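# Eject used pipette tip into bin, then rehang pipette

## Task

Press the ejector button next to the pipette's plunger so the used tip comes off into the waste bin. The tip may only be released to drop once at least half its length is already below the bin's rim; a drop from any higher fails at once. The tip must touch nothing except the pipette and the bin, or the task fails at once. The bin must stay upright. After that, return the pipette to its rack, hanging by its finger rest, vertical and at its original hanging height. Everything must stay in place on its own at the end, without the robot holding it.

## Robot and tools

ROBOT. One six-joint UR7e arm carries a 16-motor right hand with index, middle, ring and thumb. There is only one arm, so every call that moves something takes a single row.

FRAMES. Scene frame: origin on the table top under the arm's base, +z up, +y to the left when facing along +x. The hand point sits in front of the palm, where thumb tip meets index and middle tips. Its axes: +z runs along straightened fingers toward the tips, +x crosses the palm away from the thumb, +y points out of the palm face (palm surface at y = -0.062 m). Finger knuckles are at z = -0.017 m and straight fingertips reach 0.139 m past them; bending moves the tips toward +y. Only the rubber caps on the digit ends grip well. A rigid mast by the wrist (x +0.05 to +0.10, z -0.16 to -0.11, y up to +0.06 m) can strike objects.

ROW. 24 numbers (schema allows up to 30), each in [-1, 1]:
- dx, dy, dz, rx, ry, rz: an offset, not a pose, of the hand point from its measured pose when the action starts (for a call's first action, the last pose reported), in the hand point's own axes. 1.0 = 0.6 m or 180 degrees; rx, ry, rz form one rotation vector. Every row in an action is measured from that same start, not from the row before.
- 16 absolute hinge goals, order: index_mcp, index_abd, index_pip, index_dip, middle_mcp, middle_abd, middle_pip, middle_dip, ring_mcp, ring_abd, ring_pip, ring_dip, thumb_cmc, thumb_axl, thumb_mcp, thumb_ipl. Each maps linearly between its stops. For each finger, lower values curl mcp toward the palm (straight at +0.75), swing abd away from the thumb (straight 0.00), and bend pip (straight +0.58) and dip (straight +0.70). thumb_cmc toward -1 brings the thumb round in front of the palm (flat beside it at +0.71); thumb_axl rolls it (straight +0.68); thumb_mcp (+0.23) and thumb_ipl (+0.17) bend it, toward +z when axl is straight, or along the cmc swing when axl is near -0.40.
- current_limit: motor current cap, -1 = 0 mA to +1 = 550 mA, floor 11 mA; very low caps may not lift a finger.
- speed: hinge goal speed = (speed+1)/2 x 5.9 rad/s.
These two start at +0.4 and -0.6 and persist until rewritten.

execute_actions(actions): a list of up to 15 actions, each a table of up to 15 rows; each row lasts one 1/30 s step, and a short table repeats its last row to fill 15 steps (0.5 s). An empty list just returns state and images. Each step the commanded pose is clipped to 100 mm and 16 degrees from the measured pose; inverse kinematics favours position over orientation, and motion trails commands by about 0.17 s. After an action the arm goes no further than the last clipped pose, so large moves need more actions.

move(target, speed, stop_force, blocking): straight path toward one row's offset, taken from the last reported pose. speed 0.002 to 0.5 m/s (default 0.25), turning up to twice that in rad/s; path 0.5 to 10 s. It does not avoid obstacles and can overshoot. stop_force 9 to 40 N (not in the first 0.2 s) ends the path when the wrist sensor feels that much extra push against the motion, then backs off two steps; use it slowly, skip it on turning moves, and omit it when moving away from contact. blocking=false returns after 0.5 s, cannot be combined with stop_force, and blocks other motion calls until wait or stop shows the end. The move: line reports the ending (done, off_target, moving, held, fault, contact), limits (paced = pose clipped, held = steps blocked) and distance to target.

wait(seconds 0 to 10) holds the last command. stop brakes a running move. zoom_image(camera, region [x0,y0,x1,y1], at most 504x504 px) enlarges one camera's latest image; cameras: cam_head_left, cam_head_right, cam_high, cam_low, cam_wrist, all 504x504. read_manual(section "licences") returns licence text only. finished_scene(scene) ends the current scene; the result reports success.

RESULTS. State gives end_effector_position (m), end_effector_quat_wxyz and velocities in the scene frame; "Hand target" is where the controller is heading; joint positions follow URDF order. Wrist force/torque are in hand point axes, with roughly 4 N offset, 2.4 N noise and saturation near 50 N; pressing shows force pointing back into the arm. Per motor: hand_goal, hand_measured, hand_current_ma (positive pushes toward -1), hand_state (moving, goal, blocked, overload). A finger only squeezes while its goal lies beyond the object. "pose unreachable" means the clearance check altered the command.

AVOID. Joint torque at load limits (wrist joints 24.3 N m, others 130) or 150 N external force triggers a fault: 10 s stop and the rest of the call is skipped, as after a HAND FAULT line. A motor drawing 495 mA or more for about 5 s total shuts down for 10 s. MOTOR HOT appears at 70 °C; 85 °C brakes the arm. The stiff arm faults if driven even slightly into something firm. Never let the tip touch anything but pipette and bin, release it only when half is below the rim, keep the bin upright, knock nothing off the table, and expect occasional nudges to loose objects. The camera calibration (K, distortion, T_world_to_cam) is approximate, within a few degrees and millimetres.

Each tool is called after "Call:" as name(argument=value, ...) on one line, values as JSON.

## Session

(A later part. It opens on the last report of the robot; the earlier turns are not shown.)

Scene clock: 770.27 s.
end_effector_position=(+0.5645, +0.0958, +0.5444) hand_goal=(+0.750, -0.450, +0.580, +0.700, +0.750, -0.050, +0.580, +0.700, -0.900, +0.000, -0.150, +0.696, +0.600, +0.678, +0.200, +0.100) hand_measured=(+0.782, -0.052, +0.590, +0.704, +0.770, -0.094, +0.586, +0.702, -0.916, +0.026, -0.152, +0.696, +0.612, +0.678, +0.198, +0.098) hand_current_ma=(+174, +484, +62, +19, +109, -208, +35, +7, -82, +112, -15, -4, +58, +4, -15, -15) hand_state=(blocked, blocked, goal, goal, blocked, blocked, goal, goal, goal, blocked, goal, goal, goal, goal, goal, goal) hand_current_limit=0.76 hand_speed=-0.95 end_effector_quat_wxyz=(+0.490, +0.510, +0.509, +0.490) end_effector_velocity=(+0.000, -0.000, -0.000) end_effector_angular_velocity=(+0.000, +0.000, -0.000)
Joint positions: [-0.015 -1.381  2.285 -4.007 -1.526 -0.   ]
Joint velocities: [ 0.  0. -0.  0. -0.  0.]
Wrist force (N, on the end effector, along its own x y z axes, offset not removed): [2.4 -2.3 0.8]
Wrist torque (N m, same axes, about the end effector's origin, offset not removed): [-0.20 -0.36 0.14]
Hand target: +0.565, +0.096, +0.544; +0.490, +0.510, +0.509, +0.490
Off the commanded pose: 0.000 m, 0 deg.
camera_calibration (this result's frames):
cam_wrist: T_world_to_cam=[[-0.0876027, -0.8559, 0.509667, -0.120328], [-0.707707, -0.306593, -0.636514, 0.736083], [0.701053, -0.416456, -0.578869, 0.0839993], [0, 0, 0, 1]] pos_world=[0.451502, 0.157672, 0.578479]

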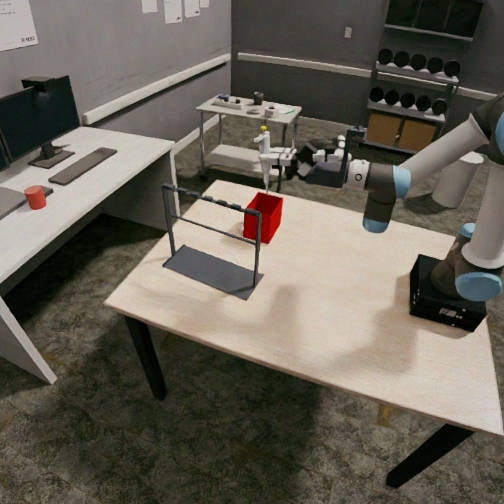

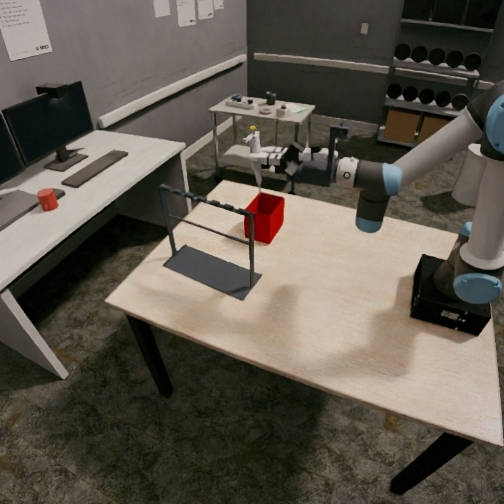

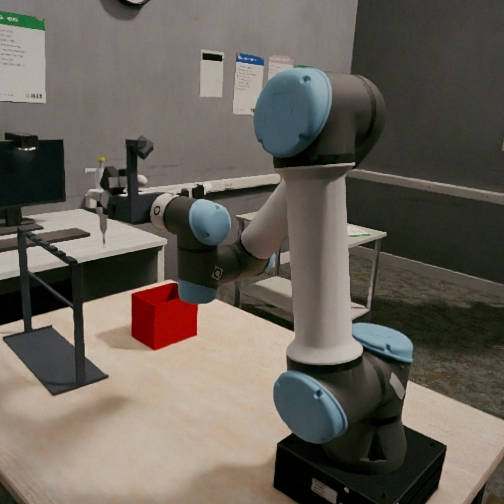

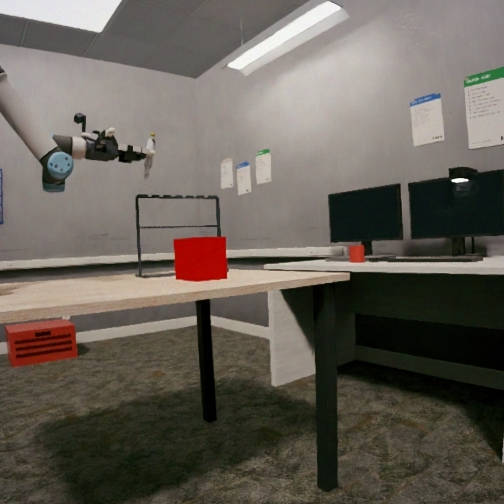

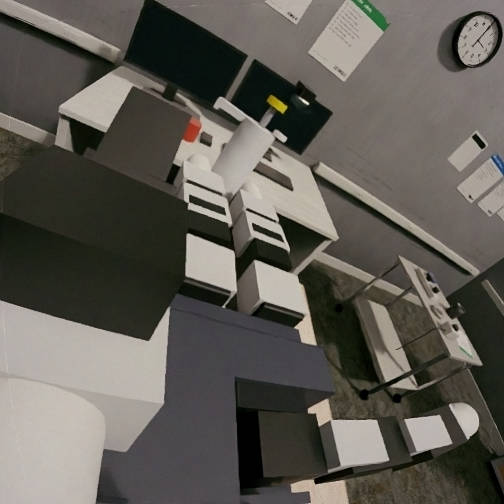

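Call:
execute_actions(actions=[[[0,0,0,0,0,0,0.75,-0.55,0.58,0.7,0.75,-0.2,0.58,0.7,-0.9,0,-0.15,0.696,0.6,0.678,0.2,0.1,0.76,-0.95]],[[0,0,0,0,0,0,0.75,-0.55,0.58,0.7,0.75,-0.2,0.58,0.7,-0.9,0,-0.15,0.696,0.6,0.678,0.2,0.1,0.76,-0.95]],[[0,0,0,0,0,0,0.75,-0.55,0.58,0.7,0.75,-0.2,0.58,0.7,-0.9,0,-0.15,0.696,0.6,0.678,0.2,0.1,0.76,-0.95]],[[0,0,0,0,0,0,0.75,-0.55,0.58,0.7,0.75,-0.2,0.58,0.7,-0.9,0,-0.15,0.696,0.6,0.678,0.2,0.1,0.76,-0.95]]])

Call:
zoom_image(camera="cam_wrist", region=[150,60,350,260])

Call:
zoom_image(camera="cam_head_left", region=[200,100,360,220])

Scene clock: 775.00 s.
end_effector_position=(+0.5645, +0.0958, +0.5444) hand_goal=(+0.750, -0.550, +0.580, +0.700, +0.750, -0.200, +0.580, +0.700, -0.900, +0.000, -0.150, +0.696, +0.600, +0.678, +0.200, +0.100) hand_measured=(+0.782, -0.190, +0.590, +0.704, +0.770, -0.242, +0.586, +0.702, -0.916, +0.026, -0.152, +0.696, +0.612, +0.678, +0.198, +0.098) hand_current_ma=(+174, +484, +62, +19, +109, -198, +35, +7, -82, +112, -15, -4, +58, +4, -15, -15) hand_state=(blocked, blocked, goal, goal, blocked, blocked, goal, goal, goal, blocked, goal, goal, goal, goal, goal, goal) hand_current_limit=0.76 hand_speed=-0.95 end_effector_quat_wxyz=(+0.490, +0.510, +0.509, +0.490) end_effector_velocity=(-0.000, -0.000, +0.001) end_effector_angular_velocity=(-0.000, -0.001, -0.001)
Joint positions: [-0.015 -1.381  2.285 -4.007 -1.526 -0.   ]
Joint velocities: [-0.001 -0.001  0.    -0.    -0.    -0.   ]
Wrist force (N, on the end effector, along its own x y z axes, offset not removed): [0.8 0.1 0.3]
Wrist torque (N m, same axes, about the end effector's origin, offset not removed): [0.27 -0.27 -0.11]
Hand target: +0.565, +0.096, +0.544; +0.490, +0.510, +0.509, +0.490
Off the commanded pose: 0.000 m, 0 deg.
camera_calibration (this result's frames):
cam_wrist: T_world_to_cam=[[-0.087603, -0.8559, 0.509667, -0.120328], [-0.707707, -0.306593, -0.636515, 0.736083], [0.701053, -0.416456, -0.578868, 0.0839993], [0, 0, 0, 1]] pos_world=[0.451502, 0.157672, 0.578479]

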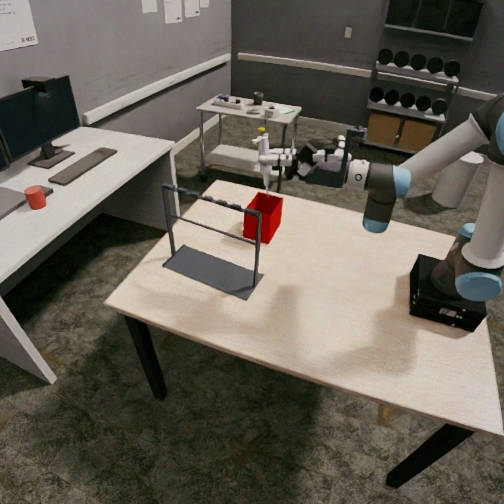

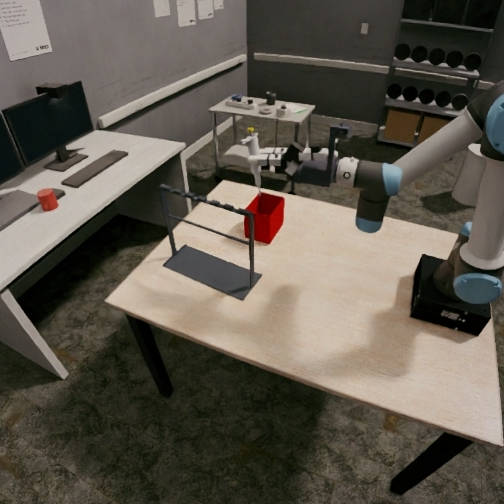

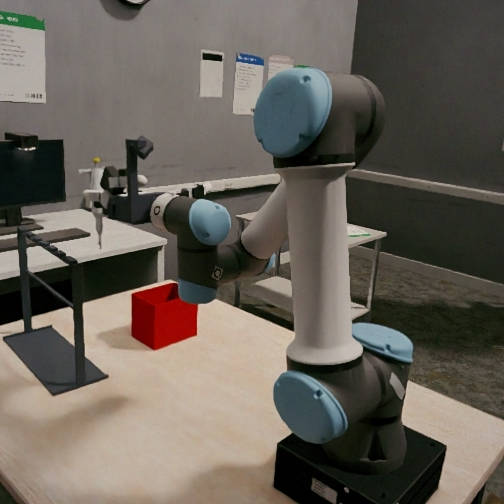

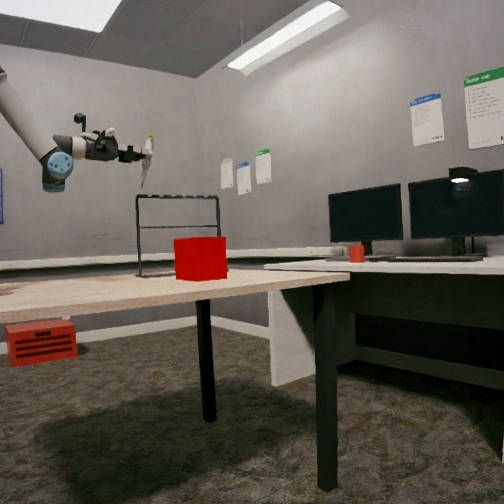

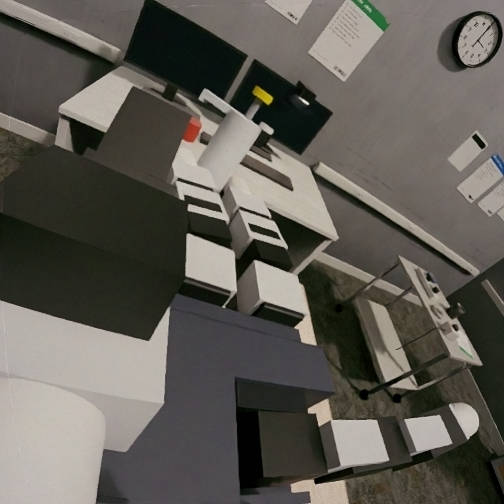

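Region (150, 60, 350, 260) of cam_wrist's 504x504 image, scaled by 2.520, with more detail than that image has.

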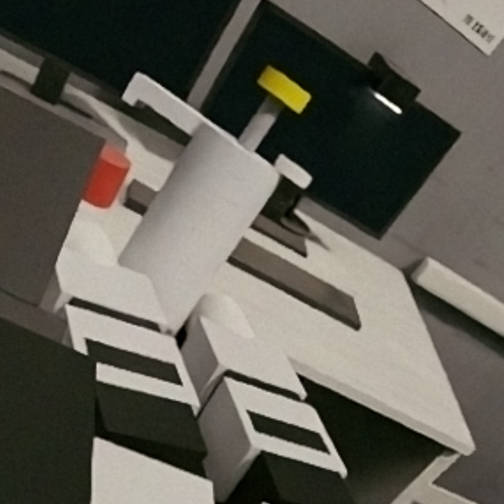

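Region (200, 100, 360, 220) of cam_head_left's 504x504 image, scaled by 3.150, with more detail than that image has; it fills the top 378 rows of this view, and the rest is white.

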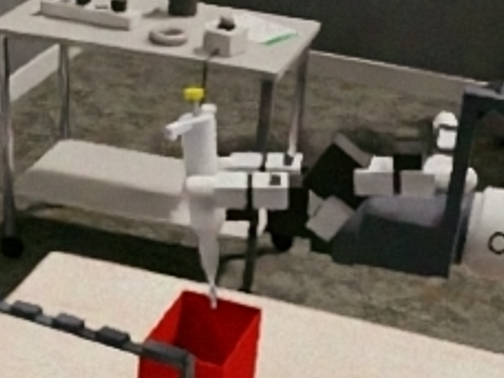

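Call:
move(target=[0,-0.2,0,-0.06,0.085,0,0.75,-0.55,0.58,0.7,0.75,-0.2,0.58,0.7,-0.9,0,-0.15,0.696,0.6,0.678,0.2,0.1,0.76,-0.95], speed=0.04)

Call:
zoom_image(camera="cam_low", region=[60,130,260,300])

Call:
zoom_image(camera="cam_head_left", region=[140,120,360,310])

Call:
zoom_image(camera="cam_high", region=[0,160,200,330])

Scene clock: 781.23 s.
end_effector_position=(+0.5600, +0.0956, +0.4244) hand_goal=(+0.750, -0.550, +0.580, +0.700, +0.750, -0.200, +0.580, +0.700, -0.900, +0.000, -0.150, +0.696, +0.600, +0.678, +0.200, +0.100) hand_measured=(+0.782, -0.192, +0.590, +0.704, +0.770, -0.242, +0.586, +0.702, -0.916, +0.026, -0.152, +0.696, +0.612, +0.678, +0.198, +0.098) hand_current_ma=(+174, +484, +62, +19, +110, -205, +36, +7, -82, +112, -15, -4, +58, +4, -9, -13) hand_state=(blocked, blocked, goal, goal, blocked, blocked, goal, goal, goal, blocked, goal, goal, goal, goal, goal, goal) hand_current_limit=0.76 hand_speed=-0.95 end_effector_quat_wxyz=(+0.464, +0.392, +0.522, +0.599) end_effector_velocity=(+0.000, -0.000, -0.002) end_effector_angular_velocity=(+0.001, -0.003, +0.004)
Joint positions: [-0.188 -0.897  2.267 -4.678 -1.091  0.064]
Joint velocities: [-0.003  0.008 -0.003 -0.008  0.006  0.003]
Wrist force (N, on the end effector, along its own x y z axes, offset not removed): [0.9 2.6 -0.6]
Wrist torque (N m, same axes, about the end effector's origin, offset not removed): [0.75 -0.34 0.07]
Hand target: +0.560, +0.096, +0.424; +0.464, +0.392, +0.522, +0.599
Off the commanded pose: 0.000 m, 0 deg.
move: done
camera_calibration (this result's frames):
cam_wrist: T_world_to_cam=[[0.048567, -0.866397, 0.496988, -0.129621], [-0.47307, -0.45818, -0.752513, 0.588787], [0.879685, -0.198563, -0.432119, -0.165534], [0, 0, 0, 1]] pos_world=[0.430451, 0.124598, 0.43596]

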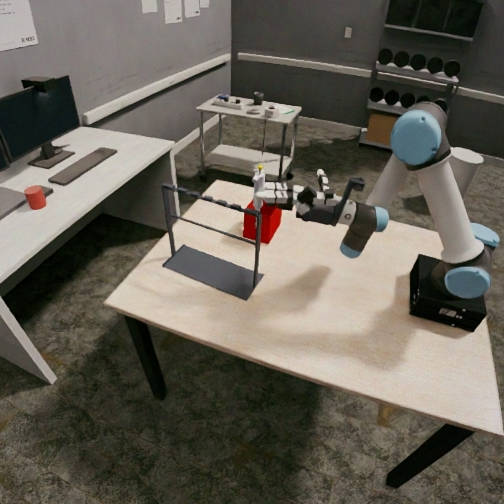

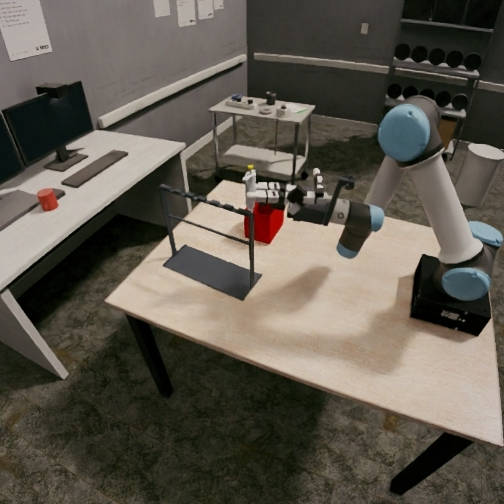

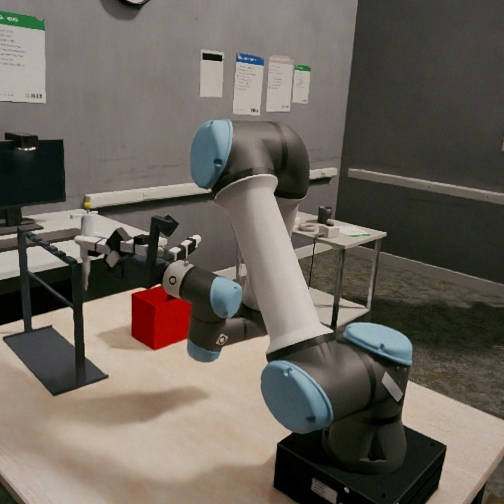

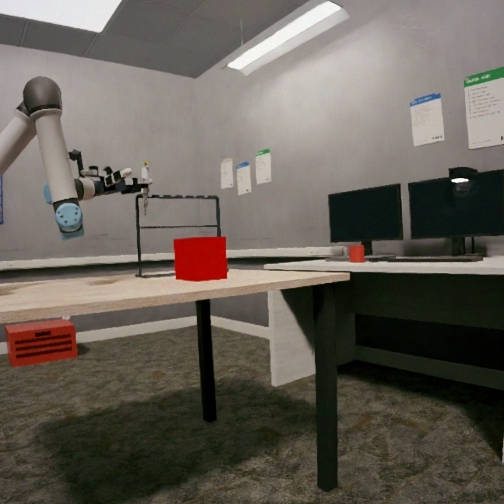

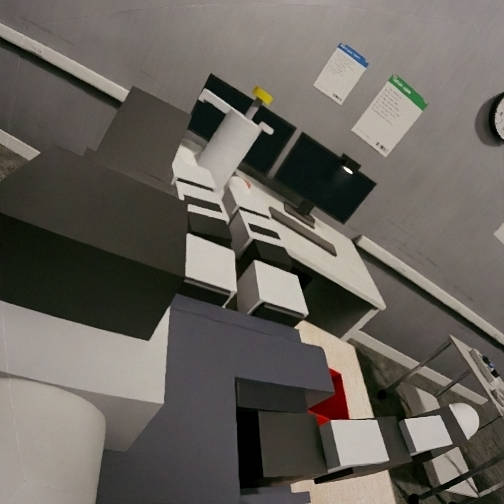

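Region (60, 130, 260, 300) of cam_low's 504x504 image, scaled by 2.520, with more detail than that image has; it fills the top 428 rows of this view, and the rest is white.

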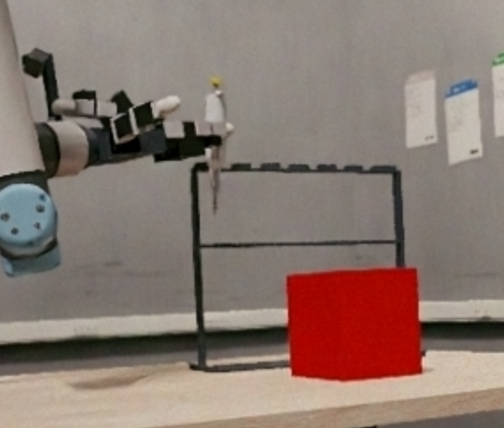

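Region (140, 120, 360, 310) of cam_head_left's 504x504 image, scaled by 2.291, with more detail than that image has; it fills the top 435 rows of this view, and the rest is white.

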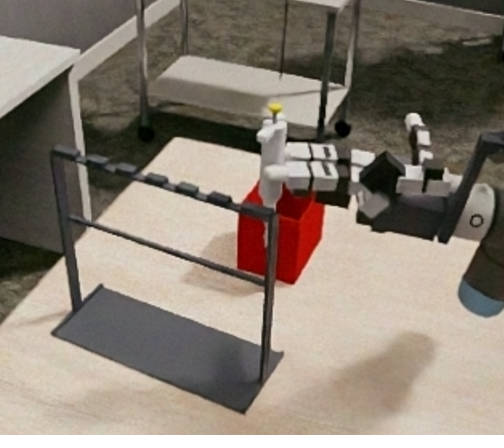

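Region (0, 160, 200, 330) of cam_high's 504x504 image, scaled by 2.520, with more detail than that image has; it fills the top 428 rows of this view, and the rest is white.

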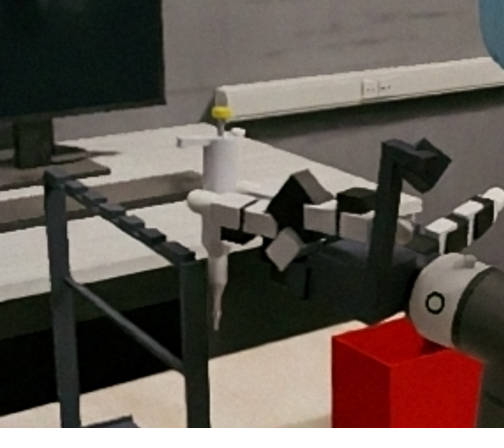

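Call:
move(target=[-0.121,-0.016,0.094,0,0.045,0,0.75,-0.55,0.58,0.7,0.75,-0.2,0.58,0.7,-0.9,0,-0.15,0.696,0.6,0.678,0.2,0.1,0.76,-0.95], speed=0.03)

Call:
move(target=[0,-0.13,-0.02,0,0,0,0.75,-0.55,0.58,0.7,0.75,-0.2,0.58,0.7,-0.9,0,-0.15,0.696,0.6,0.678,0.2,0.1,0.76,-0.95], speed=0.03)

Call:
zoom_image(camera="cam_low", region=[60,130,260,300])

Call:
zoom_image(camera="cam_head_left", region=[160,150,320,270])

Call:
zoom_image(camera="cam_high", region=[0,180,200,350])

Scene clock: 789.20 s.
end_effector_position=(+0.6341, +0.0406, +0.4245) hand_goal=(+0.750, -0.550, +0.580, +0.700, +0.750, -0.200, +0.580, +0.700, -0.900, +0.000, -0.150, +0.696, +0.600, +0.678, +0.200, +0.100) hand_measured=(+0.782, -0.192, +0.590, +0.704, +0.770, -0.244, +0.586, +0.702, -0.916, +0.026, -0.152, +0.696, +0.612, +0.678, +0.198, +0.098) hand_current_ma=(+174, +484, +62, +19, +111, -207, +36, +7, -82, +112, -15, -4, +58, +4, -8, -13) hand_state=(blocked, blocked, goal, goal, blocked, blocked, goal, goal, goal, blocked, goal, goal, goal, goal, goal, goal) hand_current_limit=0.76 hand_speed=-0.95 end_effector_quat_wxyz=(+0.426, +0.349, +0.553, +0.625) end_effector_velocity=(+0.002, -0.001, +0.000) end_effector_angular_velocity=(-0.001, -0.000, +0.003)
Joint positions: [-0.348 -0.831  2.029 -4.542 -0.793  0.11 ]
Joint velocities: [-0.002  0.002 -0.006  0.003  0.005  0.001]
Wrist force (N, on the end effector, along its own x y z axes, offset not removed): [5.0 -1.7 -0.2]
Wrist torque (N m, same axes, about the end effector's origin, offset not removed): [0.05 -0.81 0.33]
Hand target: +0.634, +0.040, +0.425; +0.426, +0.349, +0.553, +0.625
Off the commanded pose: 0.000 m, 0 deg.
move: done
camera_calibration (this result's frames):
cam_wrist: T_world_to_cam=[[0.166147, -0.84094, 0.51499, -0.26419], [-0.401086, -0.534728, -0.743772, 0.552427], [0.900847, -0.0829796, -0.426133, -0.26225], [0, 0, 0, 1]] pos_world=[0.501712, 0.0514684, 0.435181]

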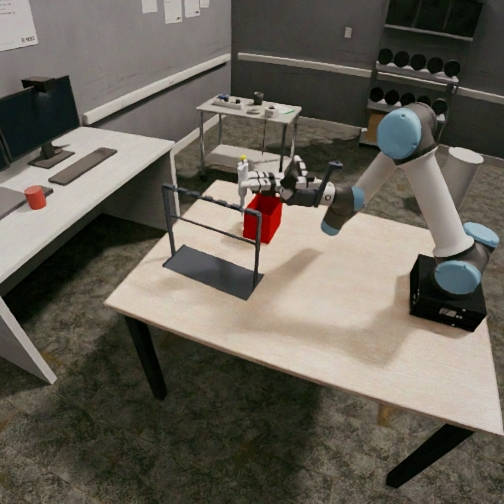

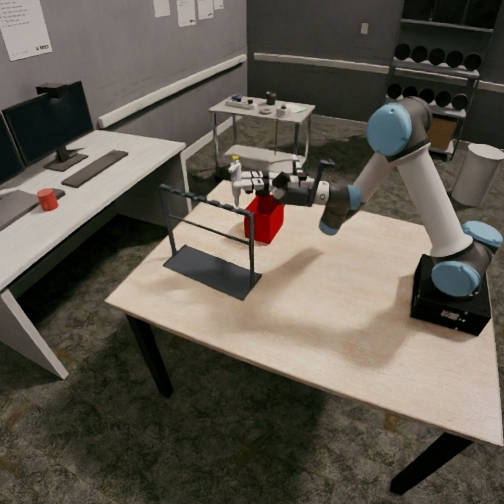

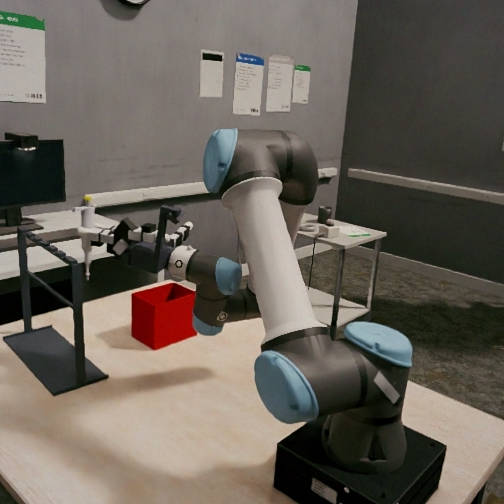

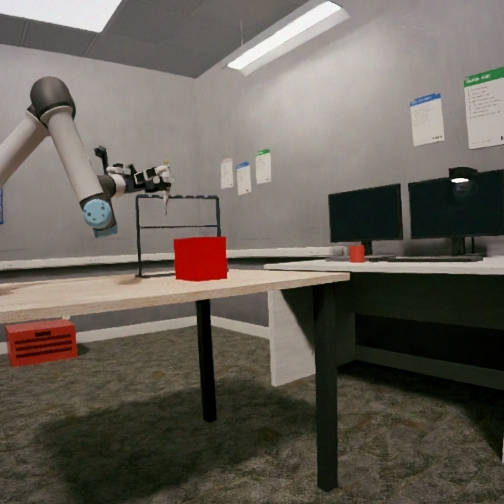

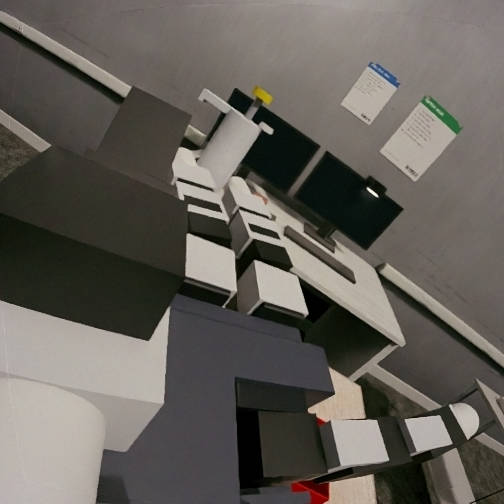

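Scene clock: 792.13 s.
end_effector_position=(+0.6347, +0.0377, +0.3457) hand_goal=(+0.750, -0.550, +0.580, +0.700, +0.750, -0.200, +0.580, +0.700, -0.900, +0.000, -0.150, +0.696, +0.600, +0.678, +0.200, +0.100) hand_measured=(+0.782, -0.192, +0.590, +0.704, +0.770, -0.244, +0.586, +0.702, -0.916, +0.026, -0.152, +0.696, +0.612, +0.678, +0.198, +0.098) hand_current_ma=(+174, +484, +62, +19, +111, -208, +36, +7, -82, +112, -15, -4, +58, +4, -8, -13) hand_state=(blocked, blocked, goal, goal, blocked, blocked, goal, goal, goal, blocked, goal, goal, goal, goal, goal, goal) hand_current_limit=0.76 hand_speed=-0.95 end_effector_quat_wxyz=(+0.426, +0.349, +0.553, +0.625) end_effector_velocity=(-0.000, +0.000, -0.002) end_effector_angular_velocity=(+0.000, +0.001, +0.000)
Joint positions: [-0.354 -0.635  1.98  -4.69  -0.787  0.111]
Joint velocities: [ 0.     0.006 -0.001 -0.004 -0.     0.   ]
Wrist force (N, on the end effector, along its own x y z axes, offset not removed): [1.7 1.0 -3.1]
Wrist torque (N m, same axes, about the end effector's origin, offset not removed): [0.48 -0.26 -0.06]
Hand target: +0.635, +0.038, +0.346; +0.426, +0.349, +0.553, +0.625
Off the commanded pose: 0.000 m, 0 deg.
move: done
camera_calibration (this result's frames):
cam_wrist: T_world_to_cam=[[0.166153, -0.840939, 0.51499, -0.226106], [-0.4011, -0.534729, -0.743763, 0.492541], [0.90084, -0.0829838, -0.426148, -0.296577], [0, 0, 0, 1]] pos_world=[0.502295, 0.0486238, 0.356391]

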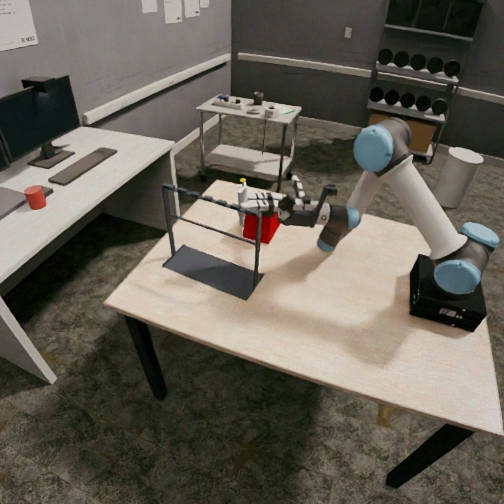

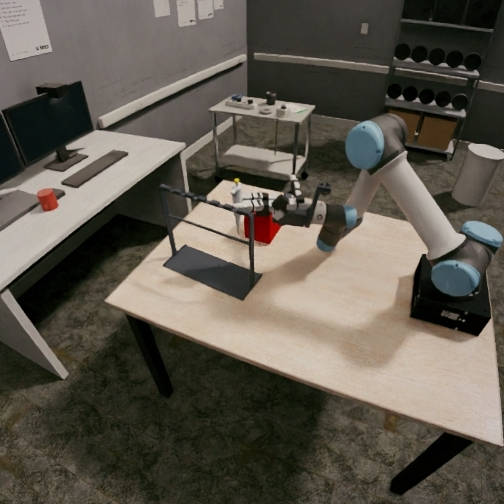

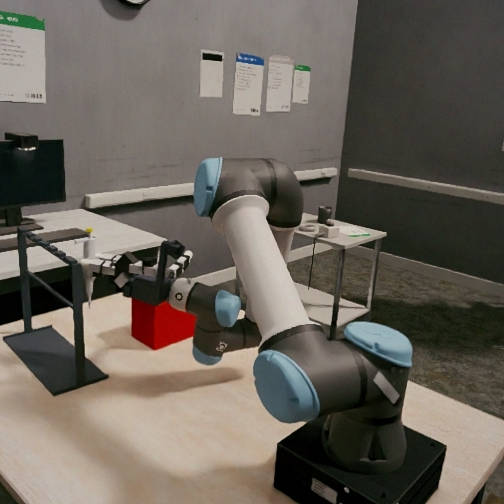

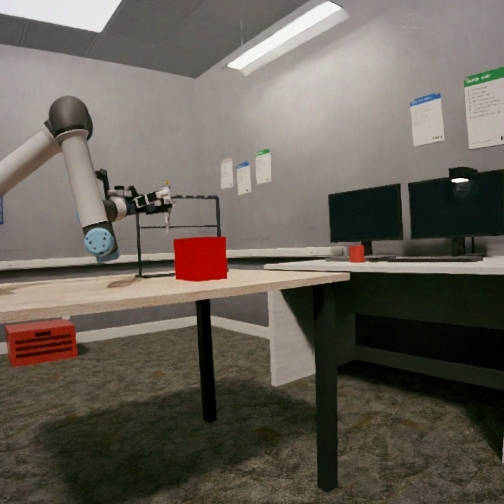

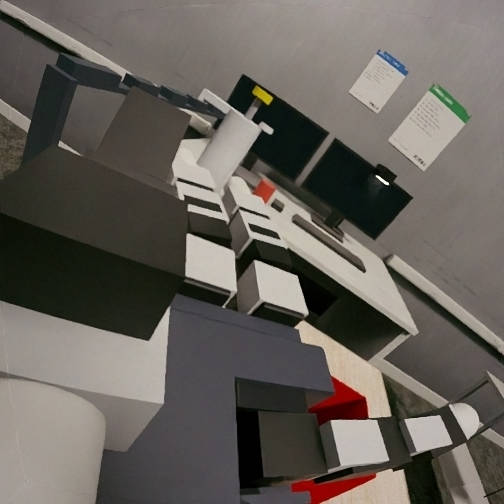

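Region (60, 130, 260, 300) of cam_low's 504x504 image, scaled by 2.520, with more detail than that image has; it fills the top 428 rows of this view, and the rest is white.

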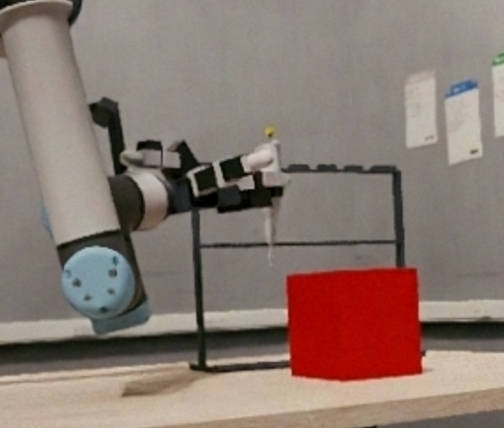

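Region (160, 150, 320, 270) of cam_head_left's 504x504 image, scaled by 3.150, with more detail than that image has; it fills the top 378 rows of this view, and the rest is white.

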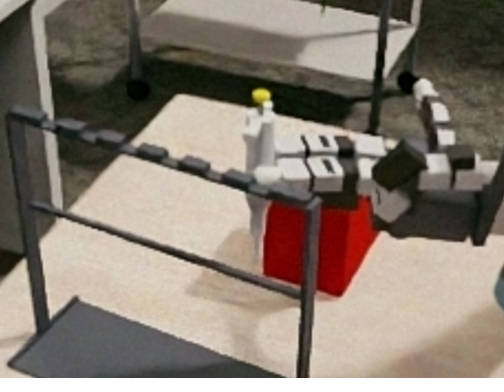

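Region (0, 180, 200, 350) of cam_high's 504x504 image, scaled by 2.520, with more detail than that image has; it fills the top 428 rows of this view, and the rest is white.

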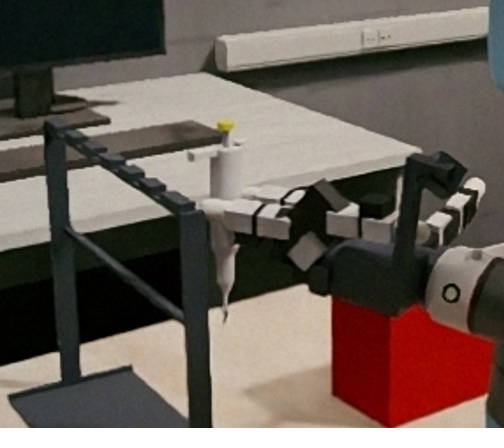

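Call:
move(target=[0.054,-0.0097,0.022,0,0,0,0.75,-0.55,0.58,0.7,0.75,-0.2,0.58,0.7,-0.9,0,-0.15,0.696,0.6,0.678,0.2,0.1,0.76,-0.95], speed=0.015)

Call:
zoom_image(camera="cam_wrist", region=[40,30,320,260])

Call:
zoom_image(camera="cam_head_left", region=[180,160,300,250])

Call:
zoom_image(camera="cam_high", region=[0,200,160,320])

Scene clock: 799.50 s.
end_effector_position=(+0.6348, +0.0727, +0.3407) hand_goal=(+0.750, -0.550, +0.580, +0.700, +0.750, -0.200, +0.580, +0.700, -0.900, +0.000, -0.150, +0.696, +0.600, +0.678, +0.200, +0.100) hand_measured=(+0.782, -0.192, +0.590, +0.704, +0.770, -0.244, +0.586, +0.702, -0.916, +0.026, -0.152, +0.696, +0.612, +0.678, +0.198, +0.098) hand_current_ma=(+174, +484, +62, +19, +111, -208, +36, +7, -82, +112, -15, -4, +58, +4, -8, -13) hand_state=(blocked, blocked, goal, goal, blocked, blocked, goal, goal, goal, blocked, goal, goal, goal, goal, goal, goal) hand_current_limit=0.76 hand_speed=-0.95 end_effector_quat_wxyz=(+0.426, +0.349, +0.553, +0.625) end_effector_velocity=(+0.000, +0.002, +0.000) end_effector_angular_velocity=(-0.002, -0.002, +0.000)
Joint positions: [-0.273 -0.624  1.982 -4.69  -0.866  0.09 ]
Joint velocities: [ 0.005  0.001 -0.002  0.    -0.005 -0.002]
Wrist force (N, on the end effector, along its own x y z axes, offset not removed): [2.0 3.5 2.6]
Wrist torque (N m, same axes, about the end effector's origin, offset not removed): [0.47 -0.58 0.23]
Hand target: +0.635, +0.073, +0.341; +0.426, +0.349, +0.553, +0.625
Off the commanded pose: 0.000 m, 0 deg.
move: done
camera_calibration (this result's frames):
cam_wrist: T_world_to_cam=[[0.166248, -0.840925, 0.514982, -0.194144], [-0.401212, -0.534751, -0.743687, 0.507568], [0.900772, -0.0829805, -0.42629, -0.295786], [0, 0, 0, 1]] pos_world=[0.502354, 0.0836175, 0.351362]

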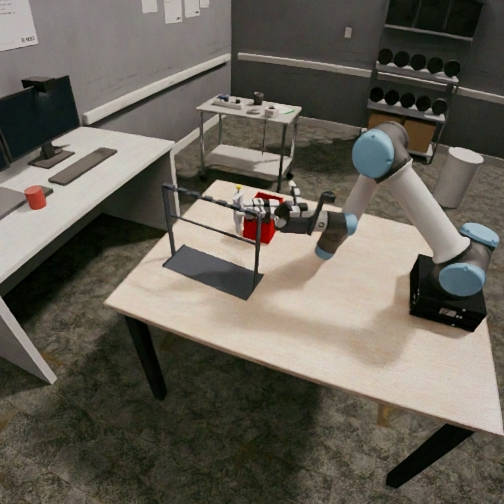

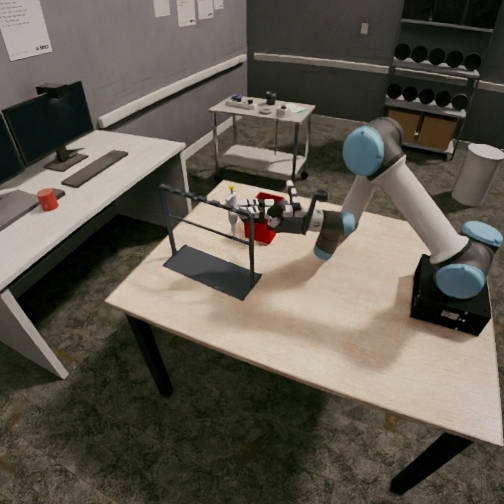

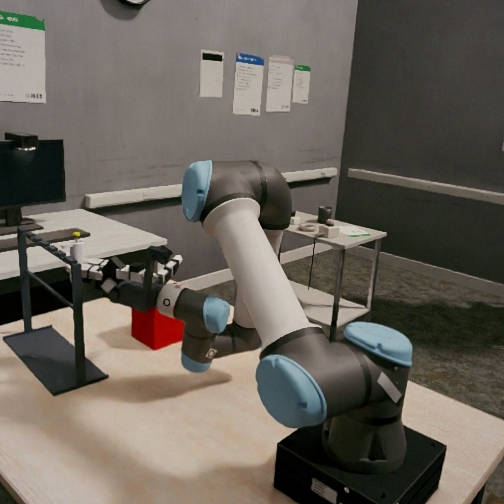

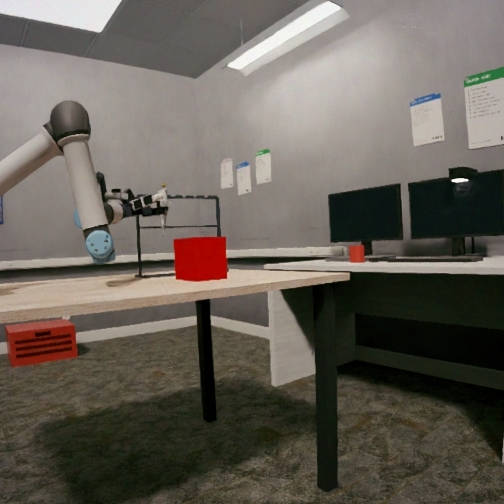

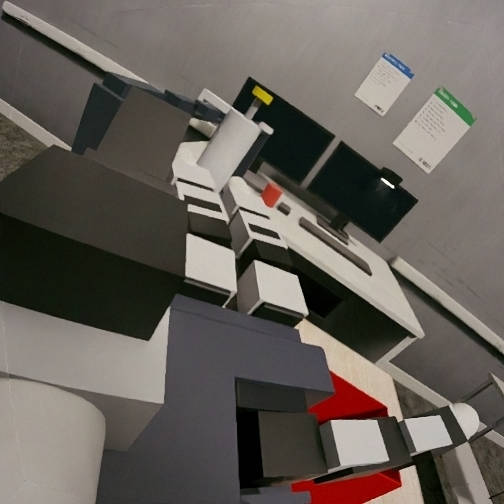

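Region (40, 30, 320, 260) of cam_wrist's 504x504 image, scaled by 1.800, with more detail than that image has; it fills the top 414 rows of this view, and the rest is white.

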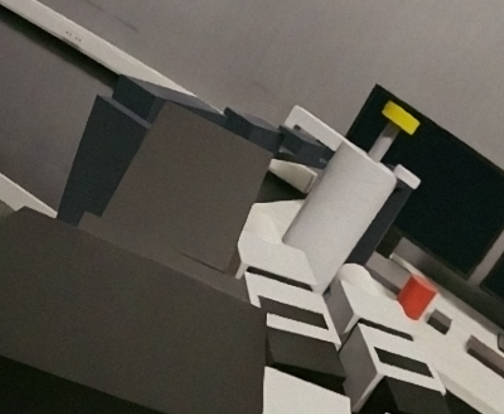

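Region (180, 160, 300, 250) of cam_head_left's 504x504 image, scaled by 4.200, with more detail than that image has; it fills the top 378 rows of this view, and the rest is white.

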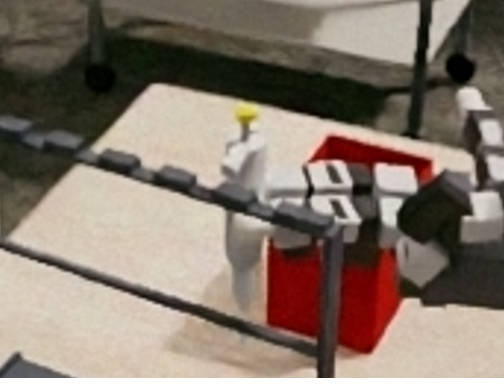

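Region (0, 200, 160, 320) of cam_high's 504x504 image, scaled by 3.150, with more detail than that image has; it fills the top 378 rows of this view, and the rest is white.

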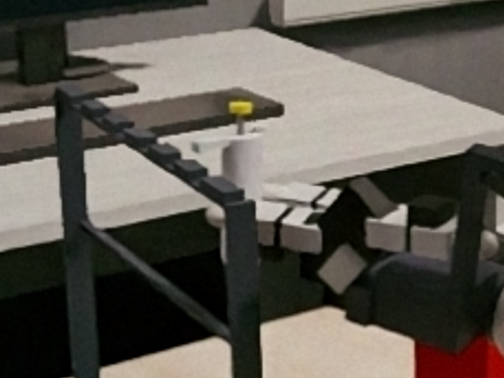

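Call:
move(target=[0.012,-0.003,0.023,0,0,0,0.75,-0.55,0.58,0.7,0.75,-0.2,0.58,0.7,-0.9,0,-0.15,0.696,0.6,0.678,0.2,0.1,0.76,-0.95], speed=0.01)

Call:
zoom_image(camera="cam_head_right", region=[175,160,295,250])

Call:
zoom_image(camera="cam_head_left", region=[180,160,300,250])

Call:
zoom_image(camera="cam_high", region=[0,200,160,320])

Scene clock: 805.20 s.
end_effector_position=(+0.6446, +0.0848, +0.3406) hand_goal=(+0.750, -0.550, +0.580, +0.700, +0.750, -0.200, +0.580, +0.700, -0.900, +0.000, -0.150, +0.696, +0.600, +0.678, +0.200, +0.100) hand_measured=(+0.782, -0.192, +0.590, +0.704, +0.770, -0.244, +0.586, +0.702, -0.916, +0.026, -0.152, +0.696, +0.612, +0.678, +0.198, +0.098) hand_current_ma=(+174, +484, +62, +19, +111, -208, +36, +7, -82, +112, -15, -4, +58, +4, -8, -13) hand_state=(blocked, blocked, goal, goal, blocked, blocked, goal, goal, goal, blocked, goal, goal, goal, goal, goal, goal) hand_current_limit=0.76 hand_speed=-0.95 end_effector_quat_wxyz=(+0.426, +0.349, +0.553, +0.625) end_effector_velocity=(+0.001, +0.001, -0.000) end_effector_angular_velocity=(-0.000, +0.000, +0.000)
Joint positions: [-0.239 -0.617  1.953 -4.662 -0.9    0.082]
Joint velocities: [ 0.004  0.001 -0.003  0.003 -0.003 -0.001]
Wrist force (N, on the end effector, along its own x y z axes, offset not removed): [5.0 -0.6 1.4]
Wrist torque (N m, same axes, about the end effector's origin, offset not removed): [-0.02 -0.61 0.17]
Hand target: +0.645, +0.085, +0.341; +0.426, +0.349, +0.553, +0.625
Off the commanded pose: 0.000 m, 0 deg.
move: done
camera_calibration (this result's frames):
cam_wrist: T_world_to_cam=[[0.166258, -0.840909, 0.515005, -0.185656], [-0.401213, -0.534776, -0.743668, 0.517933], [0.90077, -0.0829857, -0.426295, -0.303698], [0, 0, 0, 1]] pos_world=[0.51223, 0.0956556, 0.351319]

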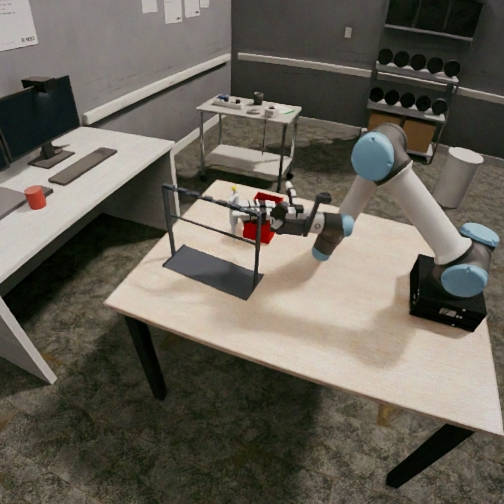

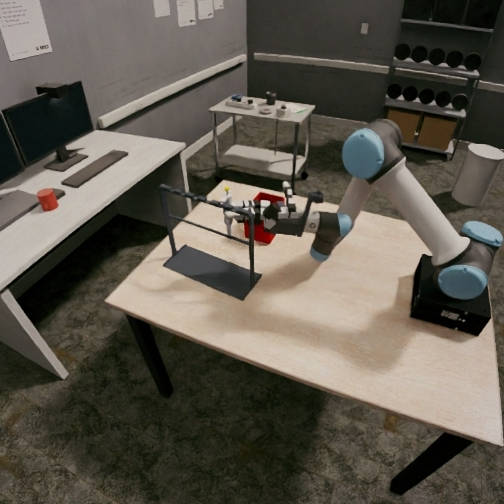

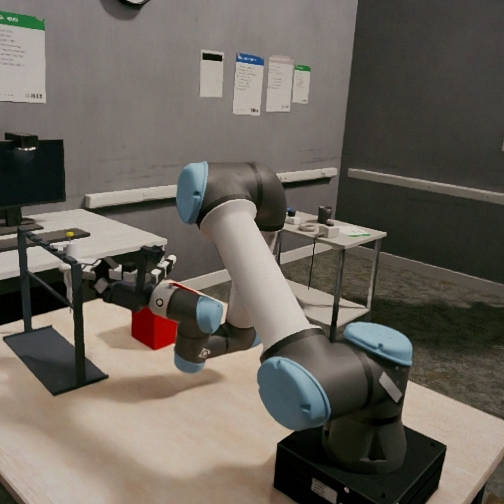

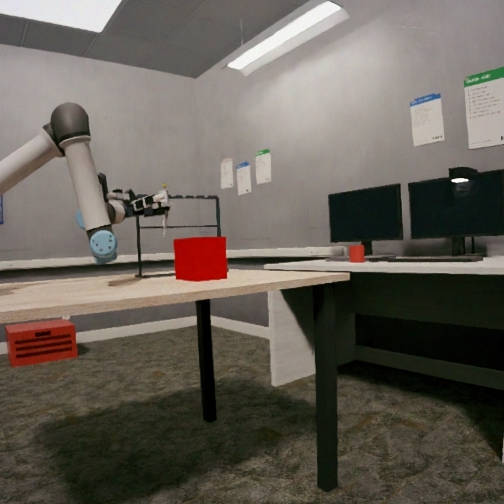

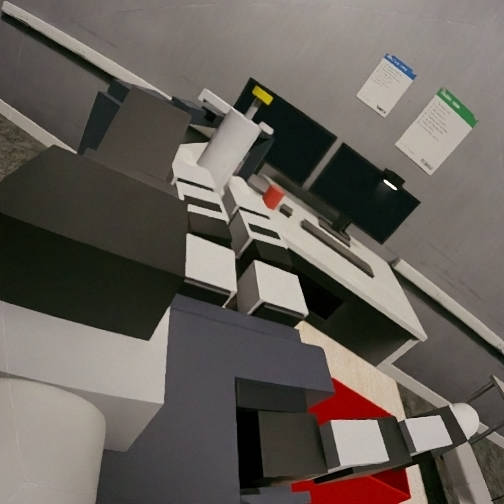

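Region (175, 160, 295, 250) of cam_head_right's 504x504 image, scaled by 4.200, with more detail than that image has; it fills the top 378 rows of this view, and the rest is white.

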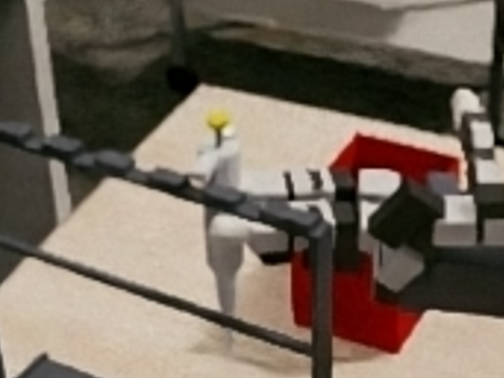

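Region (180, 160, 300, 250) of cam_head_left's 504x504 image, scaled by 4.200, with more detail than that image has; it fills the top 378 rows of this view, and the rest is white.

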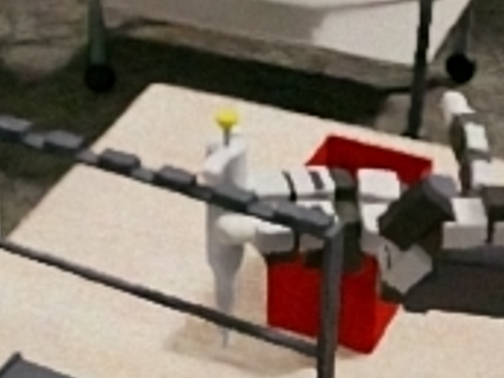

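Region (0, 200, 160, 320) of cam_high's 504x504 image, scaled by 3.150, with more detail than that image has; it fills the top 378 rows of this view, and the rest is white.

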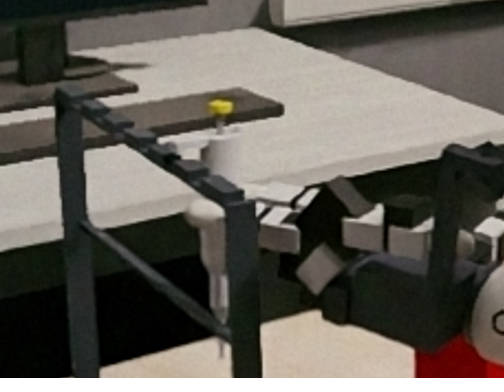

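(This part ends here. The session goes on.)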